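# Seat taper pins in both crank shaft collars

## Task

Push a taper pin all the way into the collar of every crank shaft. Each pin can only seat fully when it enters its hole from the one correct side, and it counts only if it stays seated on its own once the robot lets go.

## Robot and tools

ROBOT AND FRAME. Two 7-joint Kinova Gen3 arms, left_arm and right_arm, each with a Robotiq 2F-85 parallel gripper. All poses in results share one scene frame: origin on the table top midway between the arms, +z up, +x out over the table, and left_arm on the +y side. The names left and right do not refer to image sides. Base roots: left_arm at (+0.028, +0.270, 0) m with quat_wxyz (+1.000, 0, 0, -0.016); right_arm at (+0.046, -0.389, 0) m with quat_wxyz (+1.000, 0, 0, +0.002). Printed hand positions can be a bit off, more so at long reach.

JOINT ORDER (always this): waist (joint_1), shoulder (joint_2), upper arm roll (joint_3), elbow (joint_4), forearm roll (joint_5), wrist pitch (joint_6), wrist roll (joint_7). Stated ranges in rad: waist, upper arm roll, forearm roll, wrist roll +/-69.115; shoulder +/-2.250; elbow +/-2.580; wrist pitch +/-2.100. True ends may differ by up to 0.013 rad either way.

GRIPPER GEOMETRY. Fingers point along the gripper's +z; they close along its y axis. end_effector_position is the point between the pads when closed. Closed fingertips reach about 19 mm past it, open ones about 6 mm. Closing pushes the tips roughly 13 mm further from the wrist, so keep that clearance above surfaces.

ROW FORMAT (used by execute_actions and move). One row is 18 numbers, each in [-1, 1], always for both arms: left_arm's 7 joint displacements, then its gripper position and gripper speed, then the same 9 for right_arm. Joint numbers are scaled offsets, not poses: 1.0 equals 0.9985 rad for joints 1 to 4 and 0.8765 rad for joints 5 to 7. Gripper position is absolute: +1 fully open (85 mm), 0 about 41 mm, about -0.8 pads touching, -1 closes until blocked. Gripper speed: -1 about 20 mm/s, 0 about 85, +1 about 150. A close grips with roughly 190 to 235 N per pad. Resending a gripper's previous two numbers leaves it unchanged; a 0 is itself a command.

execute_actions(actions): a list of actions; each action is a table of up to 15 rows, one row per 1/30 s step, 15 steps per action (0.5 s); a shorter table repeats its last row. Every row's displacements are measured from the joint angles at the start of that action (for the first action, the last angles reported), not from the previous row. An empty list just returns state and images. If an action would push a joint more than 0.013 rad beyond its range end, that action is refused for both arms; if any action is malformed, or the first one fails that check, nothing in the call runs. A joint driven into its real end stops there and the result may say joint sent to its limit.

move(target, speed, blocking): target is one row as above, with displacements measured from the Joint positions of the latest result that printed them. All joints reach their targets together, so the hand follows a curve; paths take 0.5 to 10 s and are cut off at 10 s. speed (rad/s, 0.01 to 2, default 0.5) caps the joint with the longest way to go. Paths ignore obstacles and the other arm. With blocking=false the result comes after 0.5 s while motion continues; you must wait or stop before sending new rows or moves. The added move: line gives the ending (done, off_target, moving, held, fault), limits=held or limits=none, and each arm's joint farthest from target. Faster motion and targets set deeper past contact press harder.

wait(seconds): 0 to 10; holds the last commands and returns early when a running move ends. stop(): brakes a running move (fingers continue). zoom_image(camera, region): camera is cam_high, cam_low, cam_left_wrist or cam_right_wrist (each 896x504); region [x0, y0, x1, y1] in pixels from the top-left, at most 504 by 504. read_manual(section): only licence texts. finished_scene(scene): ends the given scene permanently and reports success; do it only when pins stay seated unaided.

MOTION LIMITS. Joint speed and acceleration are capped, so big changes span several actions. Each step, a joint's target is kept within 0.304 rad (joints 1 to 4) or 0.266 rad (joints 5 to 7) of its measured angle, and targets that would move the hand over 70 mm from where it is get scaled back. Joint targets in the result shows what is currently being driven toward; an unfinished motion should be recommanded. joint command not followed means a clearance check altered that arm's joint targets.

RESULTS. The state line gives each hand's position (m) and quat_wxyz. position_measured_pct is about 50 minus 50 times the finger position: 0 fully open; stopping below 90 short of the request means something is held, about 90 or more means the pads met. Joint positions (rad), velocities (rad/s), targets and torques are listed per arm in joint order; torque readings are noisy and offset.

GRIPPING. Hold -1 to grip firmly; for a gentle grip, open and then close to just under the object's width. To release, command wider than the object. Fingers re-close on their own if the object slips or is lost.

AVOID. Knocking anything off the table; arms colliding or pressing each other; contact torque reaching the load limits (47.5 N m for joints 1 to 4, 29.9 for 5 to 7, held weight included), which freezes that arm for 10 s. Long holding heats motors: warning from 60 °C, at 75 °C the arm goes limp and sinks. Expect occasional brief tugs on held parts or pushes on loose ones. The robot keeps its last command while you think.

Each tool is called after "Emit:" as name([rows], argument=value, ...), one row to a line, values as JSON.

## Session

Emit:
execute_actions(actions=[])

Scene clock: 0.00 s.
left_arm: end_effector_position=(+0.2747, +0.5542, +0.3119) position_measured_pct=0.0 end_effector_quat_wxyz=(+0.061, +0.978, +0.198, -0.007) | right_arm: end_effector_position=(+0.4501, +0.2311, +0.2352) position_measured_pct=0.0 end_effector_quat_wxyz=(+0.424, -0.149, +0.864, -0.227)
Joint names: [waist, shoulder, upper arm roll, elbow, forearm roll, wrist pitch, wrist roll]
Joint positions: left_arm=[-0.587  0.272 -0.566  1.558  0.21   1.461  3.967] | right_arm=[-1.442  1.308  0.499  0.289  0.523  1.623  0.636]
Joint velocities: left_arm=[-0.     0.     0.001  0.    -0.     0.    -0.   ] | right_arm=[ 0.     0.     0.    -0.002 -0.    -0.    -0.   ]
Joint torques (N m, as the joint torque sensors report them, + toward a larger angle): no reading
Motor temperatures (°C, as the motors report them): left_arm=[26 27 28 31 33 34 38] | right_arm=[31 29 29 31 34 40 36]
Joint targets: left_arm=[-0.587 0.272 -0.566 1.558 0.210 1.461 3.967] | right_arm=[-1.442 1.308 0.499 0.289 0.523 1.623 0.636]

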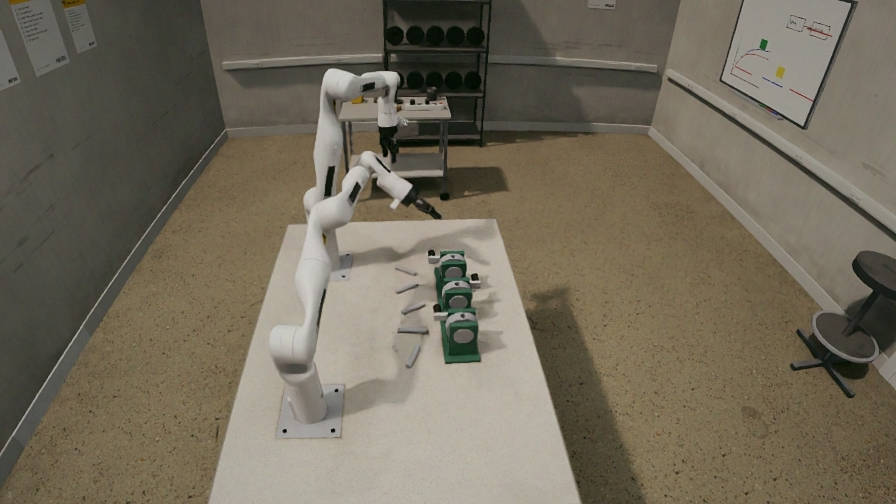

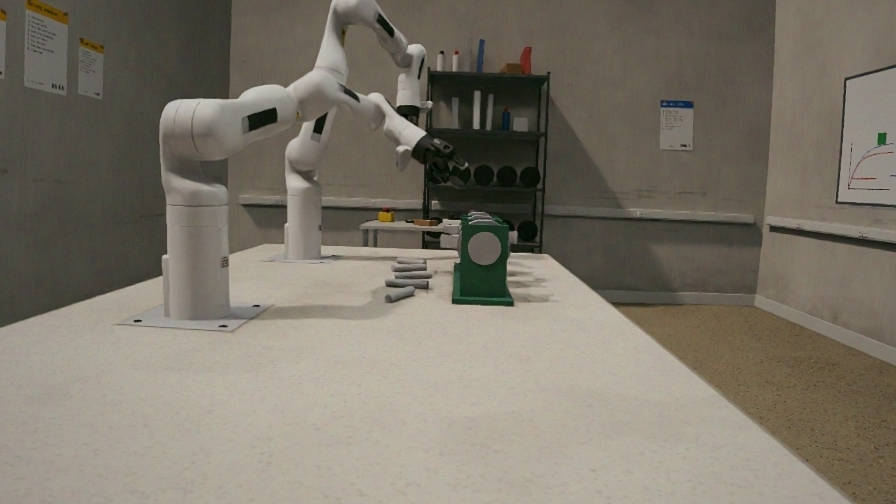

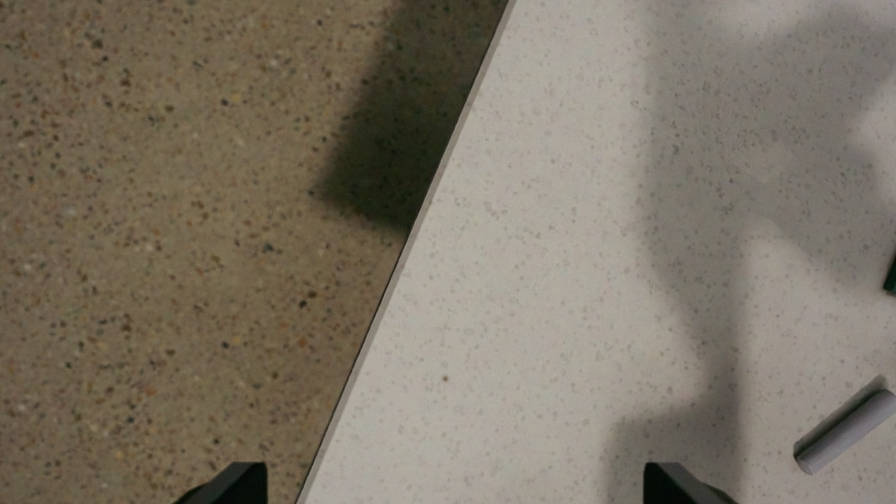

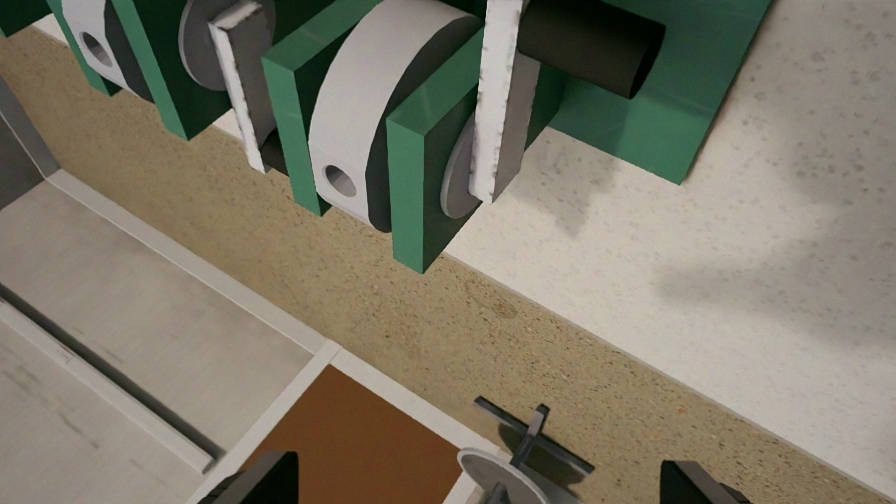

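Emit:
move(target=[0,0,0,0,0,0,0,1,0,0.45,-0.1,0,0.1,0,0,0,1,0], speed=1.0)

Emit:
move(target=[0,0,0.567,0,-0.24,0,-1,1,0,0.257,-0.586,-0.5,0.512,-0.597,-0.006,0.222,1,0], speed=1.0)

Scene clock: 2.03 s.
left_arm: end_effector_position=(+0.2747, +0.5543, +0.3119) position_measured_pct=0.0 end_effector_quat_wxyz=(+0.061, +0.978, +0.198, -0.007) | right_arm: end_effector_position=(+0.6729, -0.0323, +0.2736) position_measured_pct=0.0 end_effector_quat_wxyz=(+0.353, +0.069, +0.878, -0.316)
Joint names: [waist, shoulder, upper arm roll, elbow, forearm roll, wrist pitch, wrist roll]
Joint positions: left_arm=[-0.587  0.272 -0.566  1.558  0.21   1.461  3.967] | right_arm=[-0.993  1.208  0.499  0.389  0.523  1.623  0.636]
Joint velocities: left_arm=[-0.001  0.    -0.001 -0.    -0.    -0.001 -0.   ] | right_arm=[ 0.003 -0.001 -0.001 -0.    -0.001 -0.     0.   ]
Joint torques (N m, as the joint torque sensors report them, + toward a larger angle): left_arm=[ -0.01 -13.21  -1.37  -8.82   0.11   0.12  -0.11] | right_arm=[  0.07 -28.12   3.93  -7.75   2.67   0.34   0.02]
Motor temperatures (°C, as the motors report them): left_arm=[26 27 28 31 33 34 38] | right_arm=[31 29 29 31 34 40 36]
Joint targets: left_arm=[-0.587 0.272 -0.566 1.558 0.210 1.461 3.967] | right_arm=[-0.993 1.208 0.499 0.389 0.523 1.623 0.636]
move: done; limits=none; left_arm: farthest joint: the waist, 0.000 radians from its target (0.000 radians at the start); right_arm: farthest joint: the waist, 0.000 radians from its target (0.449 radians at the start)

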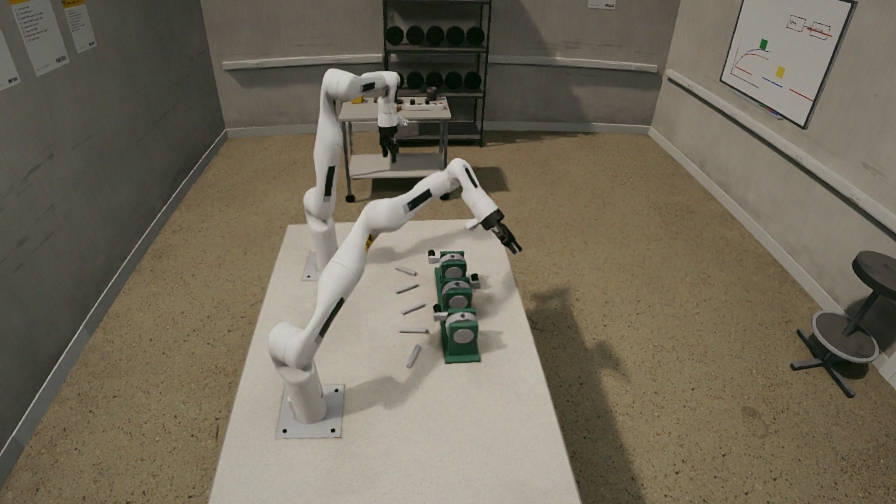

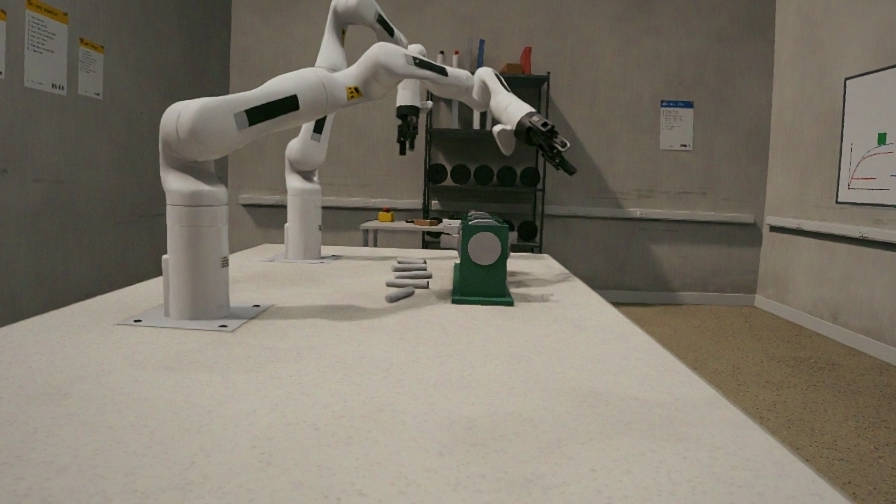

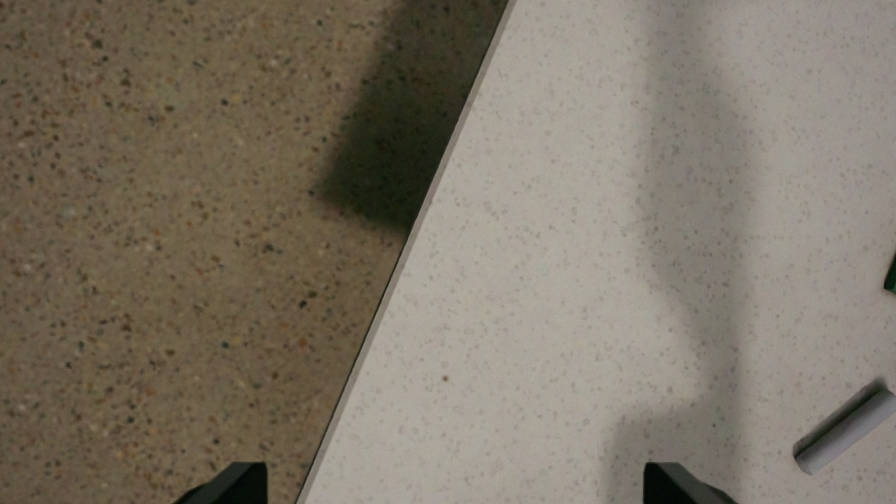

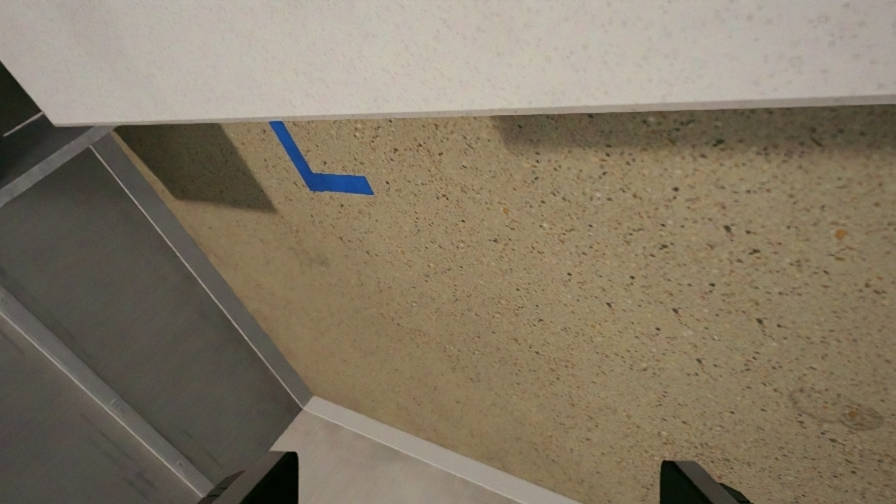

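Scene clock: 3.57 s.
left_arm: end_effector_position=(+0.3560, +0.4440, +0.3017) position_measured_pct=0.0 end_effector_quat_wxyz=(+0.066, +0.858, -0.508, -0.035) | right_arm: end_effector_position=(+0.4757, -0.0295, +0.3299) position_measured_pct=0.0 end_effector_quat_wxyz=(-0.000, +0.000, +1.000, +0.000)
Joint names: [waist, shoulder, upper arm roll, elbow, forearm roll, wrist pitch, wrist roll]
Joint positions: left_arm=[-0.587  0.272  0.001  1.558 -0.001  1.461  3.09 ] | right_arm=[-0.737  0.623  0.     0.9   -0.001  1.617  0.831]
Joint velocities: left_arm=[-0.001 -0.    -0.002  0.001  0.    -0.001  0.   ] | right_arm=[ 0.002 -0.003 -0.001  0.001 -0.    -0.001 -0.   ]
Joint torques (N m, as the joint torque sensors report them, + toward a larger angle): left_arm=[  0.11 -14.11  -0.08  -8.6   -0.17   0.39  -0.1 ] | right_arm=[ -0.04 -21.62   0.6   -8.52   0.     0.19  -0.07]
Motor temperatures (°C, as the motors report them): left_arm=[26 27 28 31 33 34 38] | right_arm=[31 29 29 31 34 40 36]
Joint targets: left_arm=[-0.587 0.272 0.001 1.558 -0.001 1.461 3.090] | right_arm=[-0.736 0.623 0.000 0.900 -0.001 1.617 0.831]
move: done; limits=none; left_arm: farthest joint: the waist, 0.000 radians from its target (0.000 radians at the start); right_arm: farthest joint: the shoulder, 0.001 radians from its target (0.586 radians at the start)

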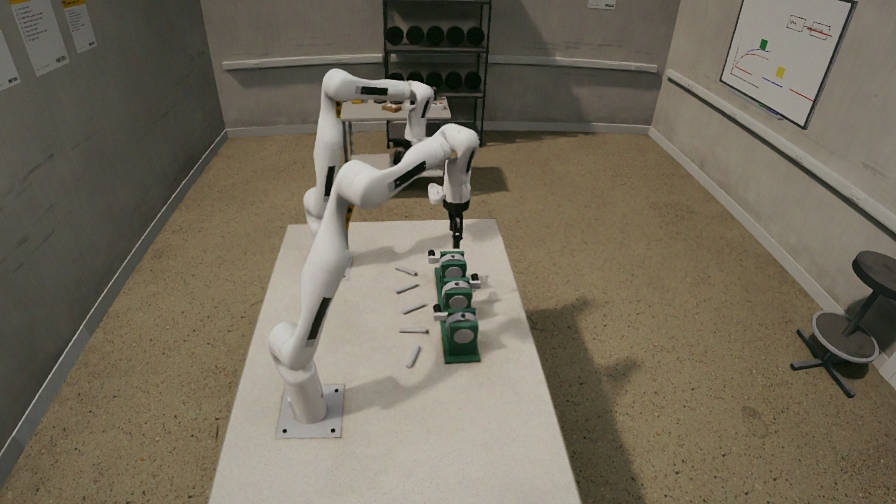

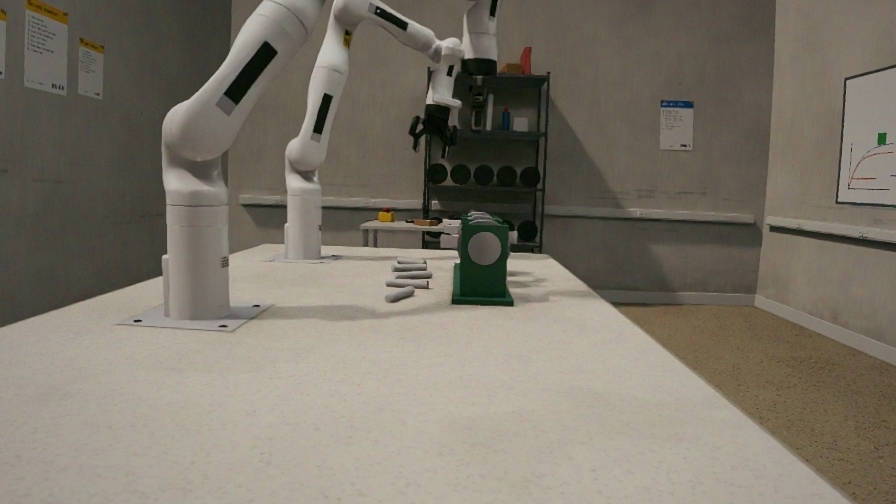

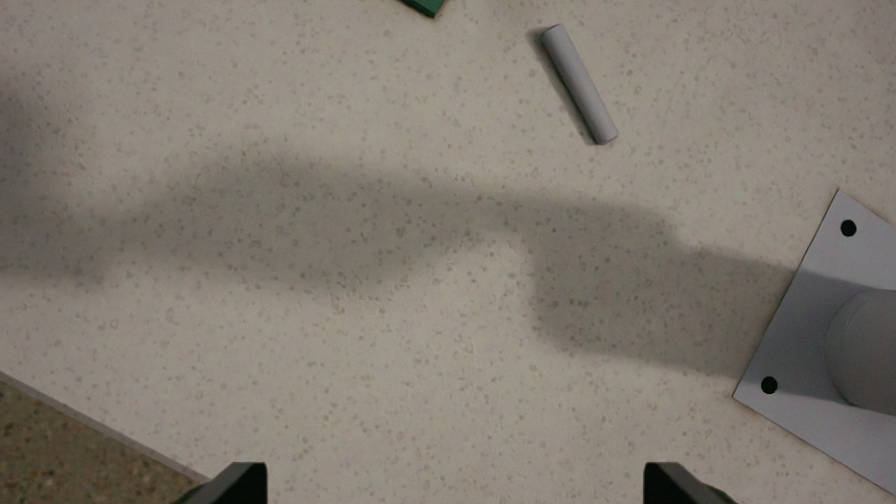

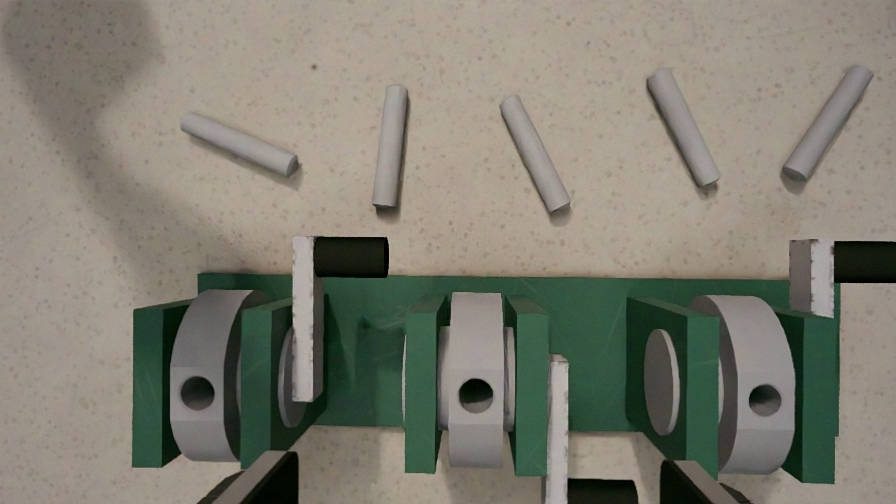

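Emit:
zoom_image(camera="cam_right_wrist", region=[160,360,520,430])

Emit:
zoom_image(camera="cam_right_wrist", region=[440,360,800,430])

Emit:
zoom_image(camera="cam_right_wrist", region=[160,50,600,230])

Emit:
zoom_image(camera="cam_right_wrist", region=[596,50,896,230])

Region (160, 360, 520, 430) of cam_right_wrist's 896x504 image, scaled by 1.400; it fills the top 98 rows of this view, and the rest is white.

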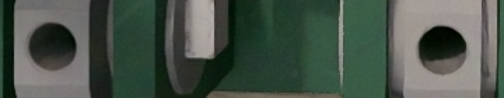

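Region (440, 360, 800, 430) of cam_right_wrist's 896x504 image, scaled by 1.400; it fills the top 98 rows of this view, and the rest is white.

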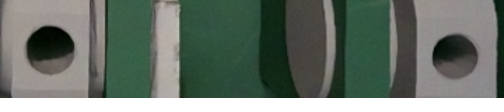

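Region (160, 50, 600, 230) of cam_right_wrist's 896x504 image, scaled by 1.145; it fills the top 206 rows of this view, and the rest is white.

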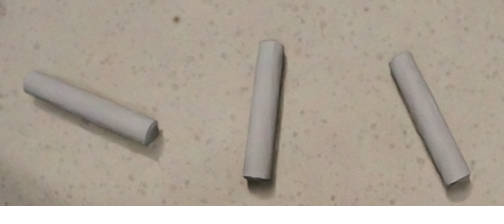

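Region (596, 50, 896, 230) of cam_right_wrist's 896x504 image, scaled by 1.680; it fills the top 302 rows of this view, and the rest is white.

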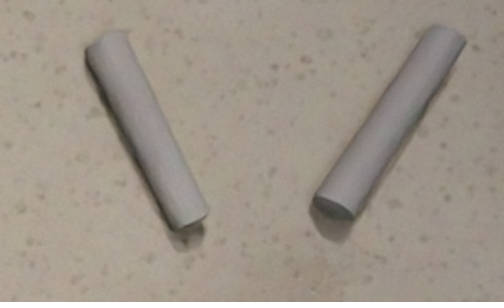

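Emit:
zoom_image(camera="cam_right_wrist", region=[168,363,228,423])

Emit:
zoom_image(camera="cam_right_wrist", region=[446,365,506,425])

Emit:
zoom_image(camera="cam_right_wrist", region=[735,370,795,430])

Region (168, 363, 228, 423) of cam_right_wrist's 896x504 image, scaled by 8.400.

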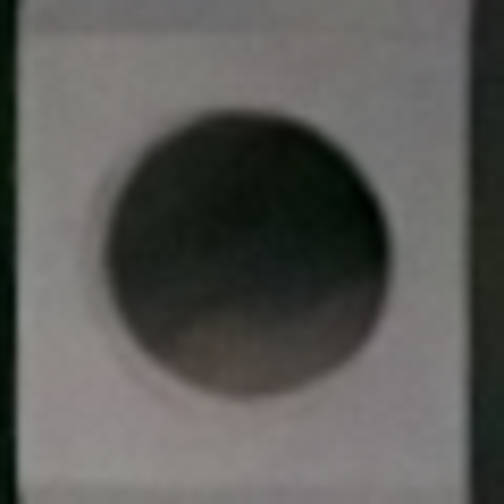

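Region (446, 365, 506, 425) of cam_right_wrist's 896x504 image, scaled by 8.400.

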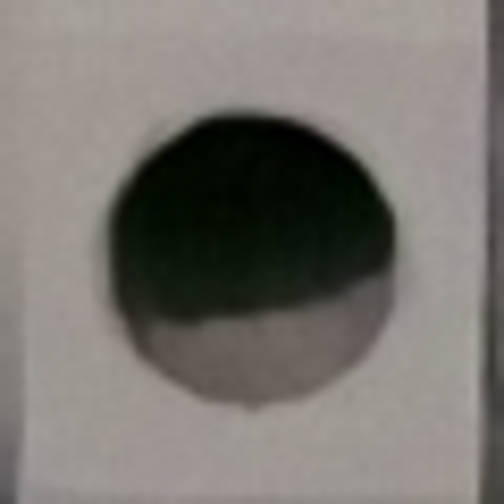

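Region (735, 370, 795, 430) of cam_right_wrist's 896x504 image, scaled by 8.400.

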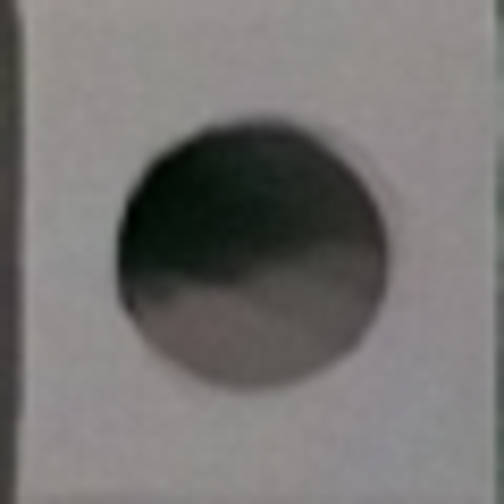

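Emit:
move(target=[0.3,0.03,0,0.13,0,-0.27,0.126,0,0,0.023,-0.107,0,0.5,0,-0.46,-1,0,0], speed=1.2)

Emit:
move(target=[0.315,0.025,0,0.1355,0,-0.265,0,0,0,0.023,-0.106,0,0.628,0,-0.58,-1,0,0], speed=1.2)

Scene clock: 7.23 s.
left_arm: end_effector_position=(+0.4112, +0.3443, +0.2482) position_measured_pct=49.6 end_effector_quat_wxyz=(+0.028, +0.808, -0.588, -0.023) | right_arm: end_effector_position=(+0.4441, -0.0741, +0.2328) position_measured_pct=49.6 end_effector_quat_wxyz=(+0.002, +0.435, +0.900, +0.005)
Joint names: [waist, shoulder, upper arm roll, elbow, forearm roll, wrist pitch, wrist roll]
Joint positions: left_arm=[-0.287  0.302  0.001  1.688 -0.001  1.224  3.201] | right_arm=[-0.714  0.517  0.     1.4   -0.001  1.214 -0.046]
Joint velocities: left_arm=[ 0.001  0.    -0.001 -0.    -0.    -0.002 -0.   ] | right_arm=[ 0.    -0.003 -0.001 -0.     0.    -0.     0.   ]
Joint torques (N m, as the joint torque sensors report them, + toward a larger angle): left_arm=[ -0.15 -14.83  -0.01  -8.49   0.1    0.12  -0.1 ] | right_arm=[ -0.45 -18.6    0.48  -8.     0.08   0.1   -0.24]
Motor temperatures (°C, as the motors report them): left_arm=[26 27 28 31 33 34 38] | right_arm=[31 29 29 31 34 40 36]
Joint targets: left_arm=[-0.287 0.302 0.001 1.688 -0.001 1.224 3.201] | right_arm=[-0.714 0.517 0.000 1.400 -0.001 1.214 -0.046]
move: done; limits=none; left_arm: farthest joint: the waist, 0.000 radians from its target (0.299 radians at the start); right_arm: farthest joint: the shoulder, 0.001 radians from its target (0.107 radians at the start)

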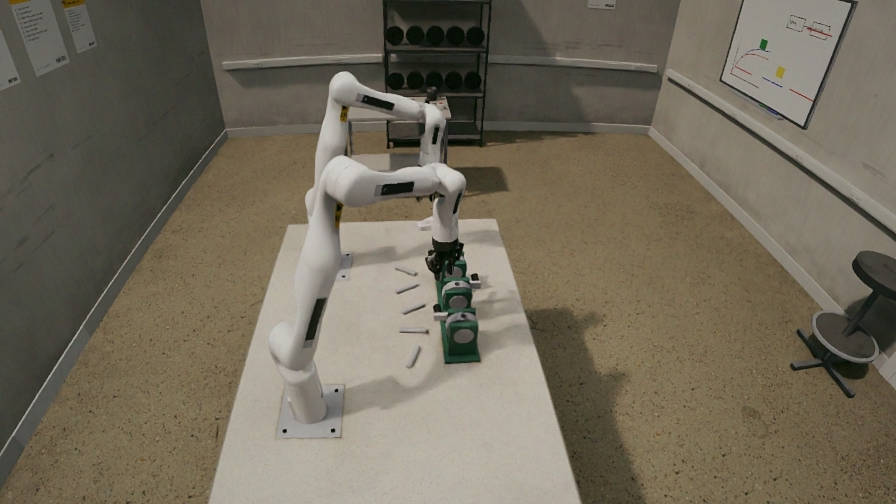

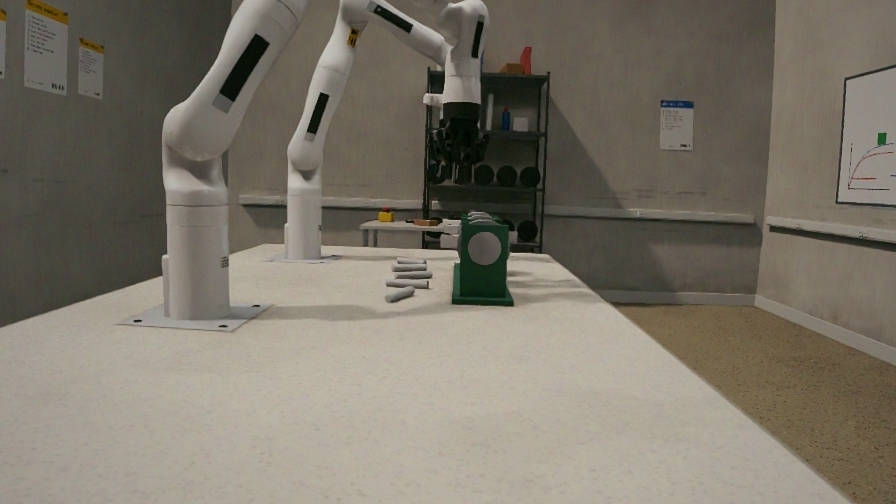

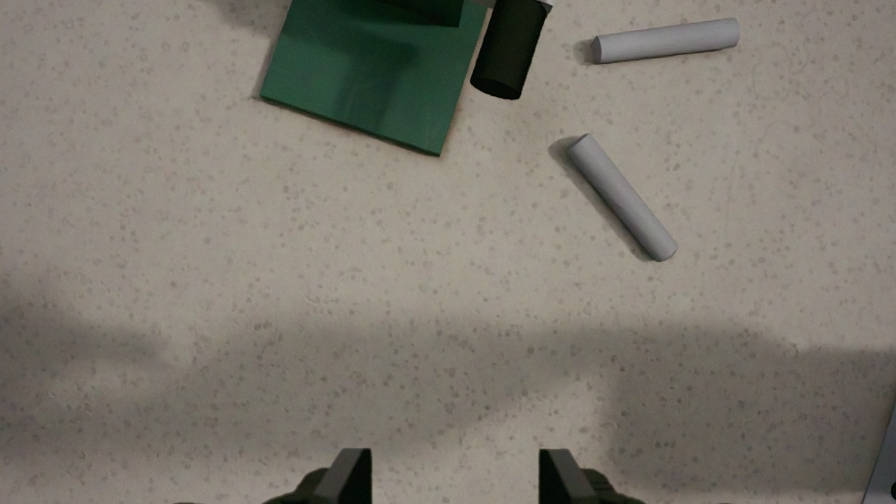

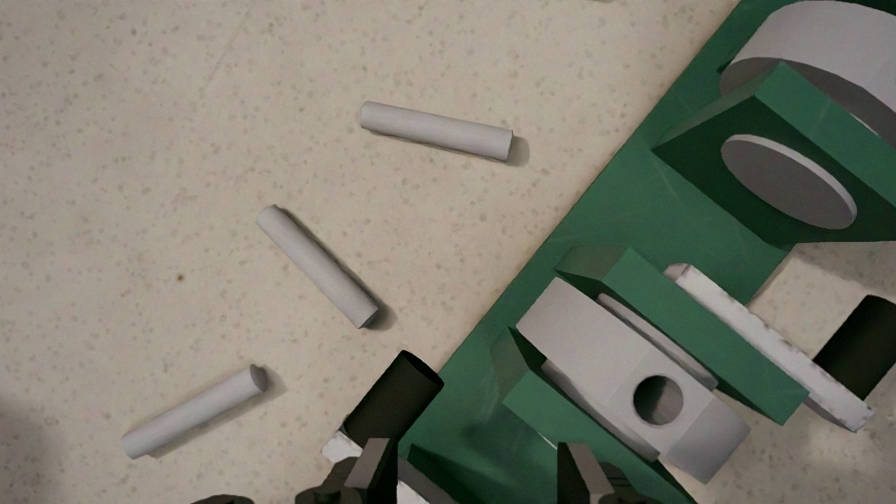

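Scene clock: 8.60 s.
left_arm: end_effector_position=(+0.4237, +0.2216, +0.1999) position_measured_pct=49.6 end_effector_quat_wxyz=(+0.000, +0.707, -0.707, -0.000) | right_arm: end_effector_position=(+0.3466, -0.1705, +0.1195) position_measured_pct=49.6 end_effector_quat_wxyz=(-0.000, +0.783, +0.622, -0.001)
Joint names: [waist, shoulder, upper arm roll, elbow, forearm roll, wrist pitch, wrist roll]
Joint positions: left_arm=[ 0.027  0.327  0.001  1.823 -0.001  0.992  3.201] | right_arm=[-0.691  0.411  0.     2.027 -0.001  0.706 -0.922]
Joint velocities: left_arm=[ 0.002  0.     0.001  0.    -0.     0.    -0.   ] | right_arm=[ 0.    -0.001  0.001  0.001  0.    -0.     0.   ]
Joint torques (N m, as the joint torque sensors report them, + toward a larger angle): left_arm=[ -0.58 -14.48  -0.22  -7.95  -0.17  -0.17   0.03] | right_arm=[ -0.02 -14.31   0.22  -5.38   0.01   0.03   0.03]
Motor temperatures (°C, as the motors report them): left_arm=[26 27 28 31 33 34 38] | right_arm=[31 29 29 31 34 40 36]
Joint targets: left_arm=[0.027 0.327 0.001 1.823 -0.001 0.992 3.201] | right_arm=[-0.691 0.411 0.000 2.027 -0.001 0.706 -0.922]
move: done; limits=none; left_arm: farthest joint: the waist, 0.001 radians from its target (0.315 radians at the start); right_arm: farthest joint: the waist, 0.000 radians from its target (0.023 radians at the start)

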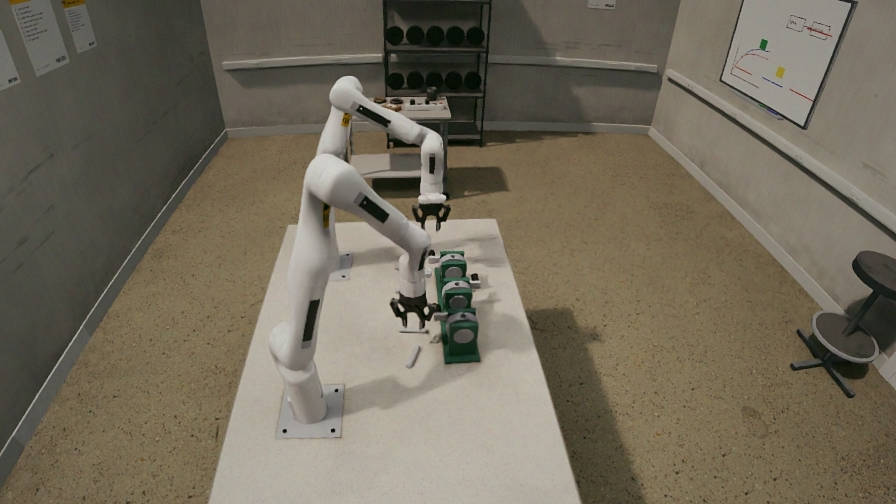

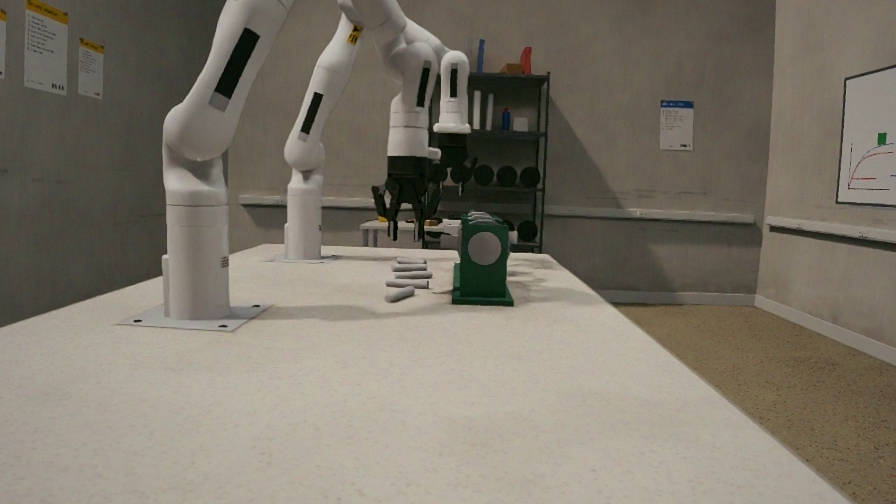

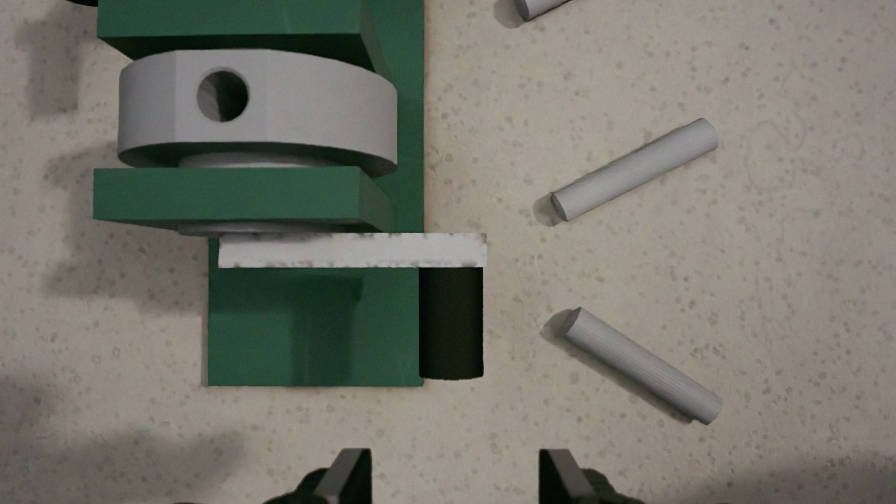

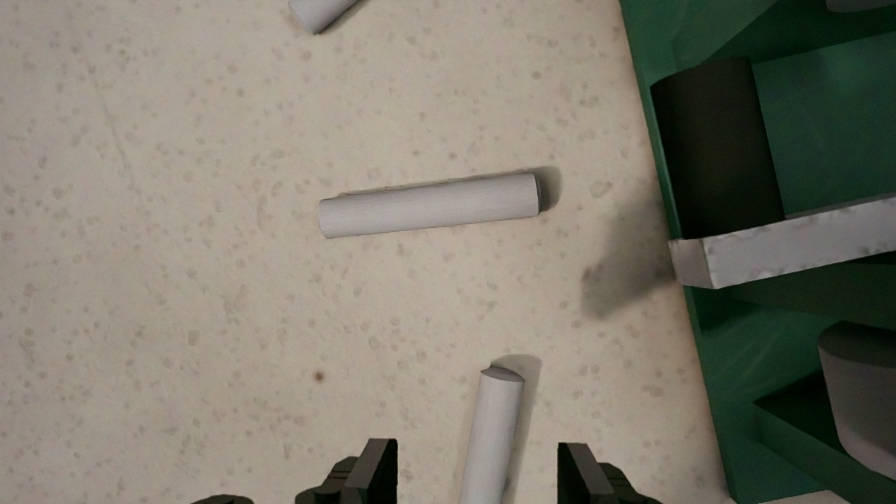

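Emit:
move(target=[0.066,0.1697,0,0.1127,0,-0.322,0.075,0,0,0.0425,0.1043,0,0.0597,0,-0.1895,-0.150,0,0], speed=0.4)

Scene clock: 11.03 s.
left_arm: end_effector_position=(+0.4267, +0.1947, +0.1051) position_measured_pct=49.6 end_effector_quat_wxyz=(-0.000, +0.707, -0.708, +0.000) | right_arm: end_effector_position=(+0.3541, -0.1845, +0.0700) position_measured_pct=49.6 end_effector_quat_wxyz=(-0.000, +0.834, +0.551, +0.000)
Joint names: [waist, shoulder, upper arm roll, elbow, forearm roll, wrist pitch, wrist roll]
Joint positions: left_arm=[ 0.093  0.496  0.001  1.936 -0.001  0.71   3.267] | right_arm=[-0.648  0.515  0.     2.086 -0.001  0.54  -1.054]
Joint velocities: left_arm=[ 0.001  0.003 -0.001  0.     0.    -0.002  0.   ] | right_arm=[ 0.001  0.001 -0.    -0.001  0.     0.    -0.   ]
Joint torques (N m, as the joint torque sensors report them, + toward a larger angle): left_arm=[ -0.41 -16.08   0.01  -6.06   0.08  -0.11  -0.35] | right_arm=[  0.12 -15.01   0.85  -4.46   0.06   0.33  -0.04]
Motor temperatures (°C, as the motors report them): left_arm=[26 27 28 31 33 34 38] | right_arm=[31 29 29 31 34 40 36]
Joint targets: left_arm=[0.093 0.496 0.001 1.936 -0.001 0.710 3.267] | right_arm=[-0.648 0.515 0.000 2.086 -0.001 0.540 -1.054]
move: done; limits=none; left_arm: farthest joint: the waist, 0.000 radians from its target (0.066 radians at the start); right_arm: farthest joint: the waist, 0.000 radians from its target (0.042 radians at the start)

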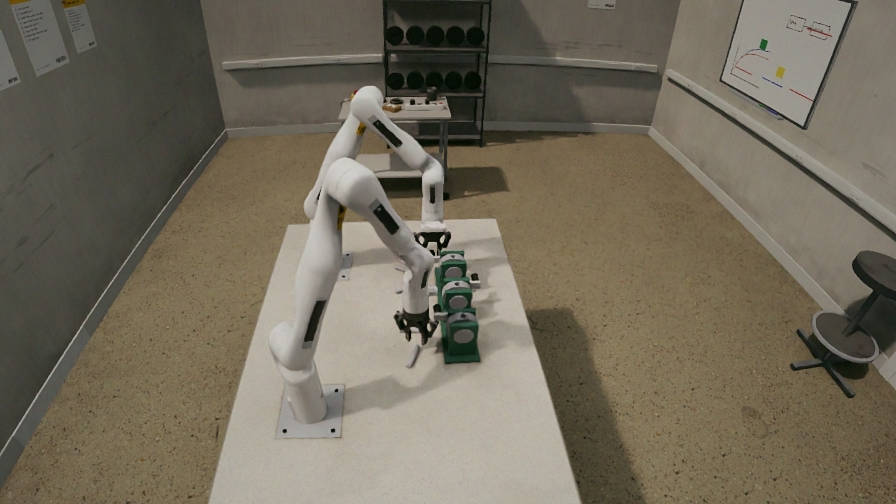

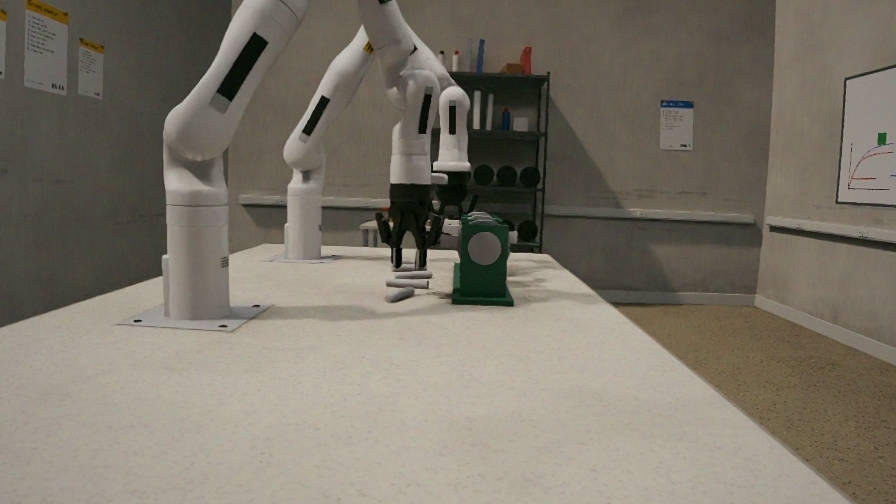

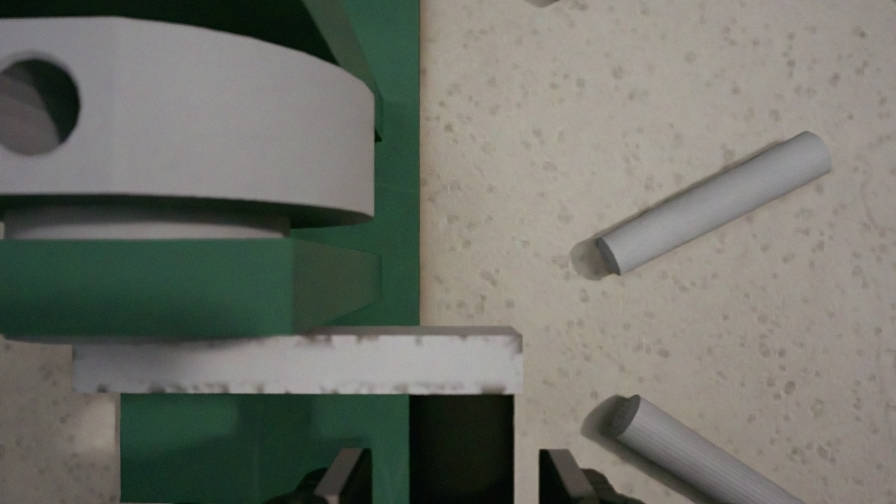

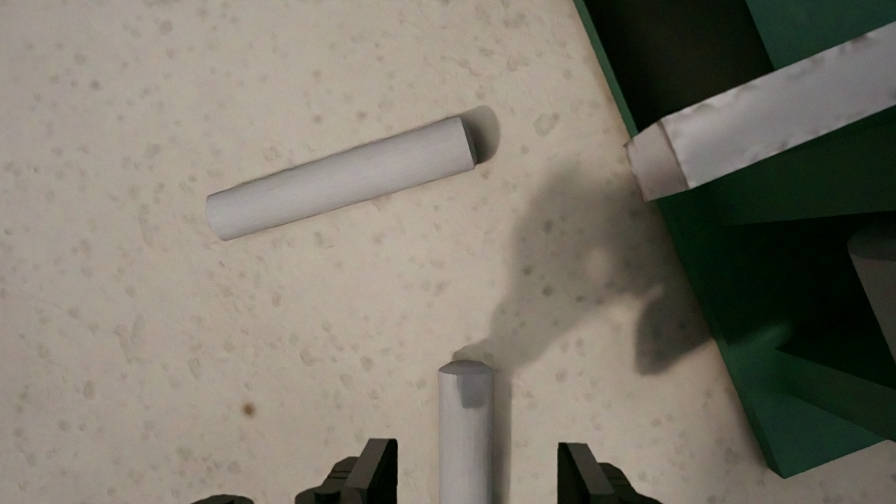

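Emit:
move(target=[0,0,0,0.003,0,-0.003,0,-0.45,0,-0.003,0.1115,0,0.033,0,-0.165,0,0,0], speed=0.25)

Scene clock: 12.33 s.
left_arm: end_effector_position=(+0.4252, +0.1947, +0.1044) position_measured_pct=68.7 end_effector_quat_wxyz=(+0.001, +0.707, -0.708, -0.001) | right_arm: end_effector_position=(+0.3528, -0.1842, +0.0244) position_measured_pct=49.6 end_effector_quat_wxyz=(-0.000, +0.833, +0.553, +0.001)
Joint names: [waist, shoulder, upper arm roll, elbow, forearm roll, wrist pitch, wrist roll]
Joint positions: left_arm=[ 0.093  0.496  0.001  1.939 -0.     0.708  3.267] | right_arm=[-0.651  0.626  0.     2.119 -0.001  0.395 -1.054]
Joint velocities: left_arm=[ 0.    -0.     0.001 -0.    -0.    -0.001 -0.   ] | right_arm=[ 0.     0.002  0.     0.001  0.     0.001 -0.   ]
Joint torques (N m, as the joint torque sensors report them, + toward a larger angle): left_arm=[ -0.32 -15.85  -0.01  -6.64  -0.01  -0.67  -0.22] | right_arm=[ -0.25 -16.3    0.18  -3.51   0.26   0.28   0.07]
Motor temperatures (°C, as the motors report them): left_arm=[26 27 28 31 33 34 38] | right_arm=[31 29 29 31 34 40 36]
Joint targets: left_arm=[0.093 0.496 0.001 1.939 -0.001 0.707 3.267] | right_arm=[-0.651 0.627 0.000 2.119 -0.001 0.395 -1.054]
move: done; limits=none; left_arm: farthest joint: the forearm roll, 0.001 radians from its target (0.000 radians at the start); right_arm: farthest joint: the waist, 0.000 radians from its target (0.003 radians at the start)

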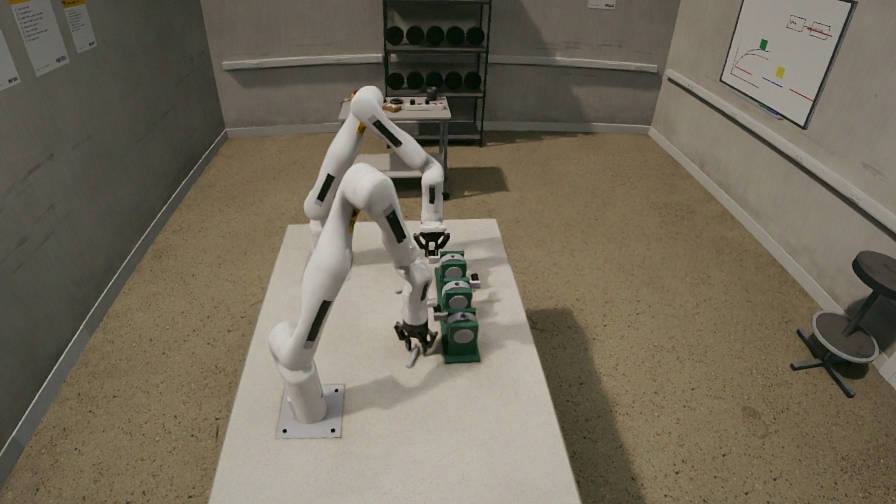

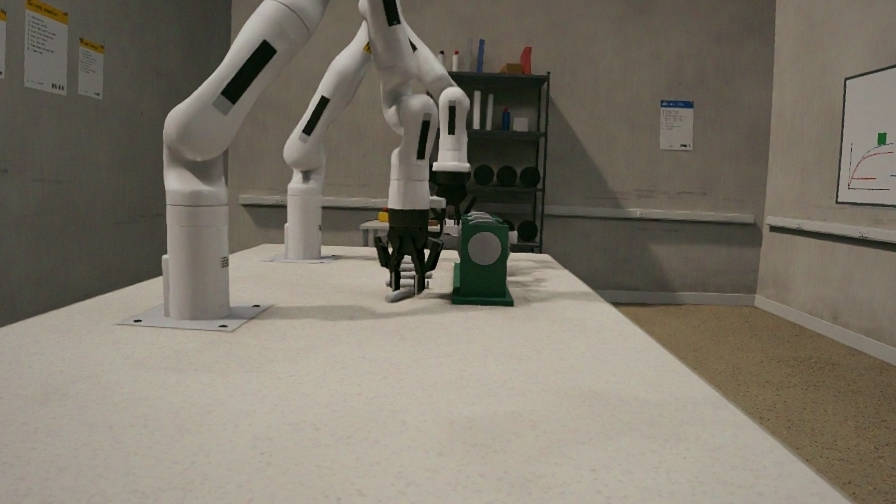

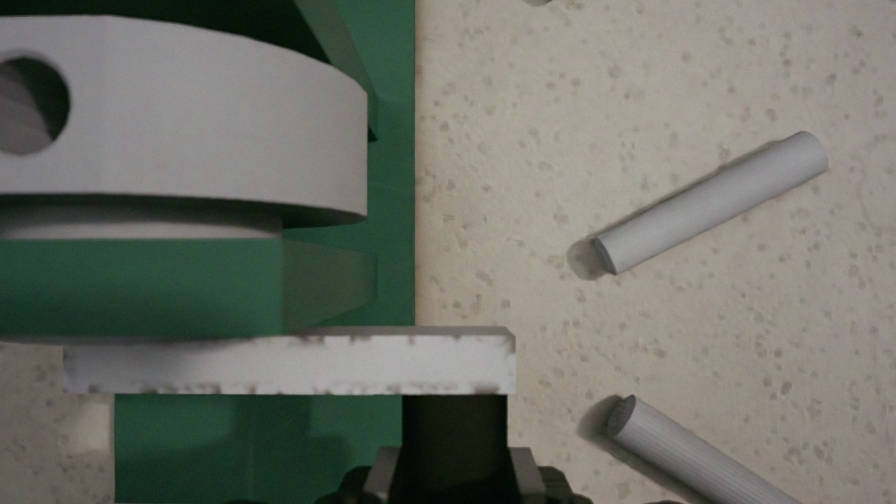

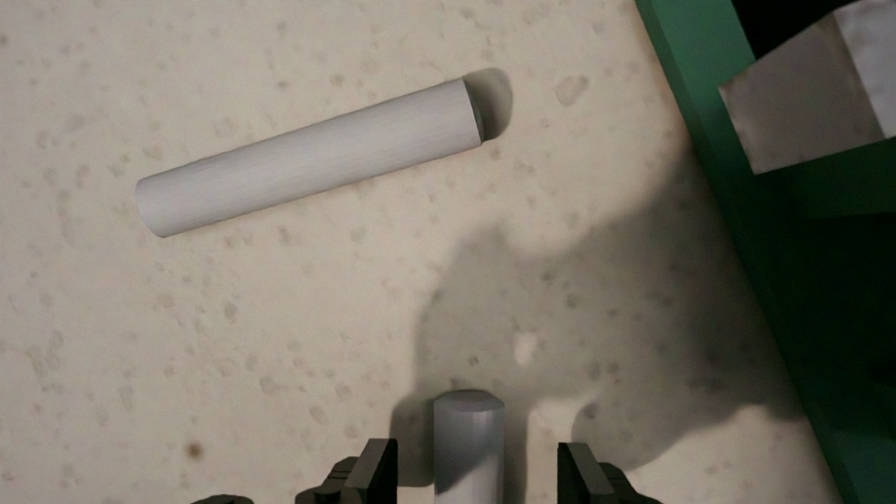

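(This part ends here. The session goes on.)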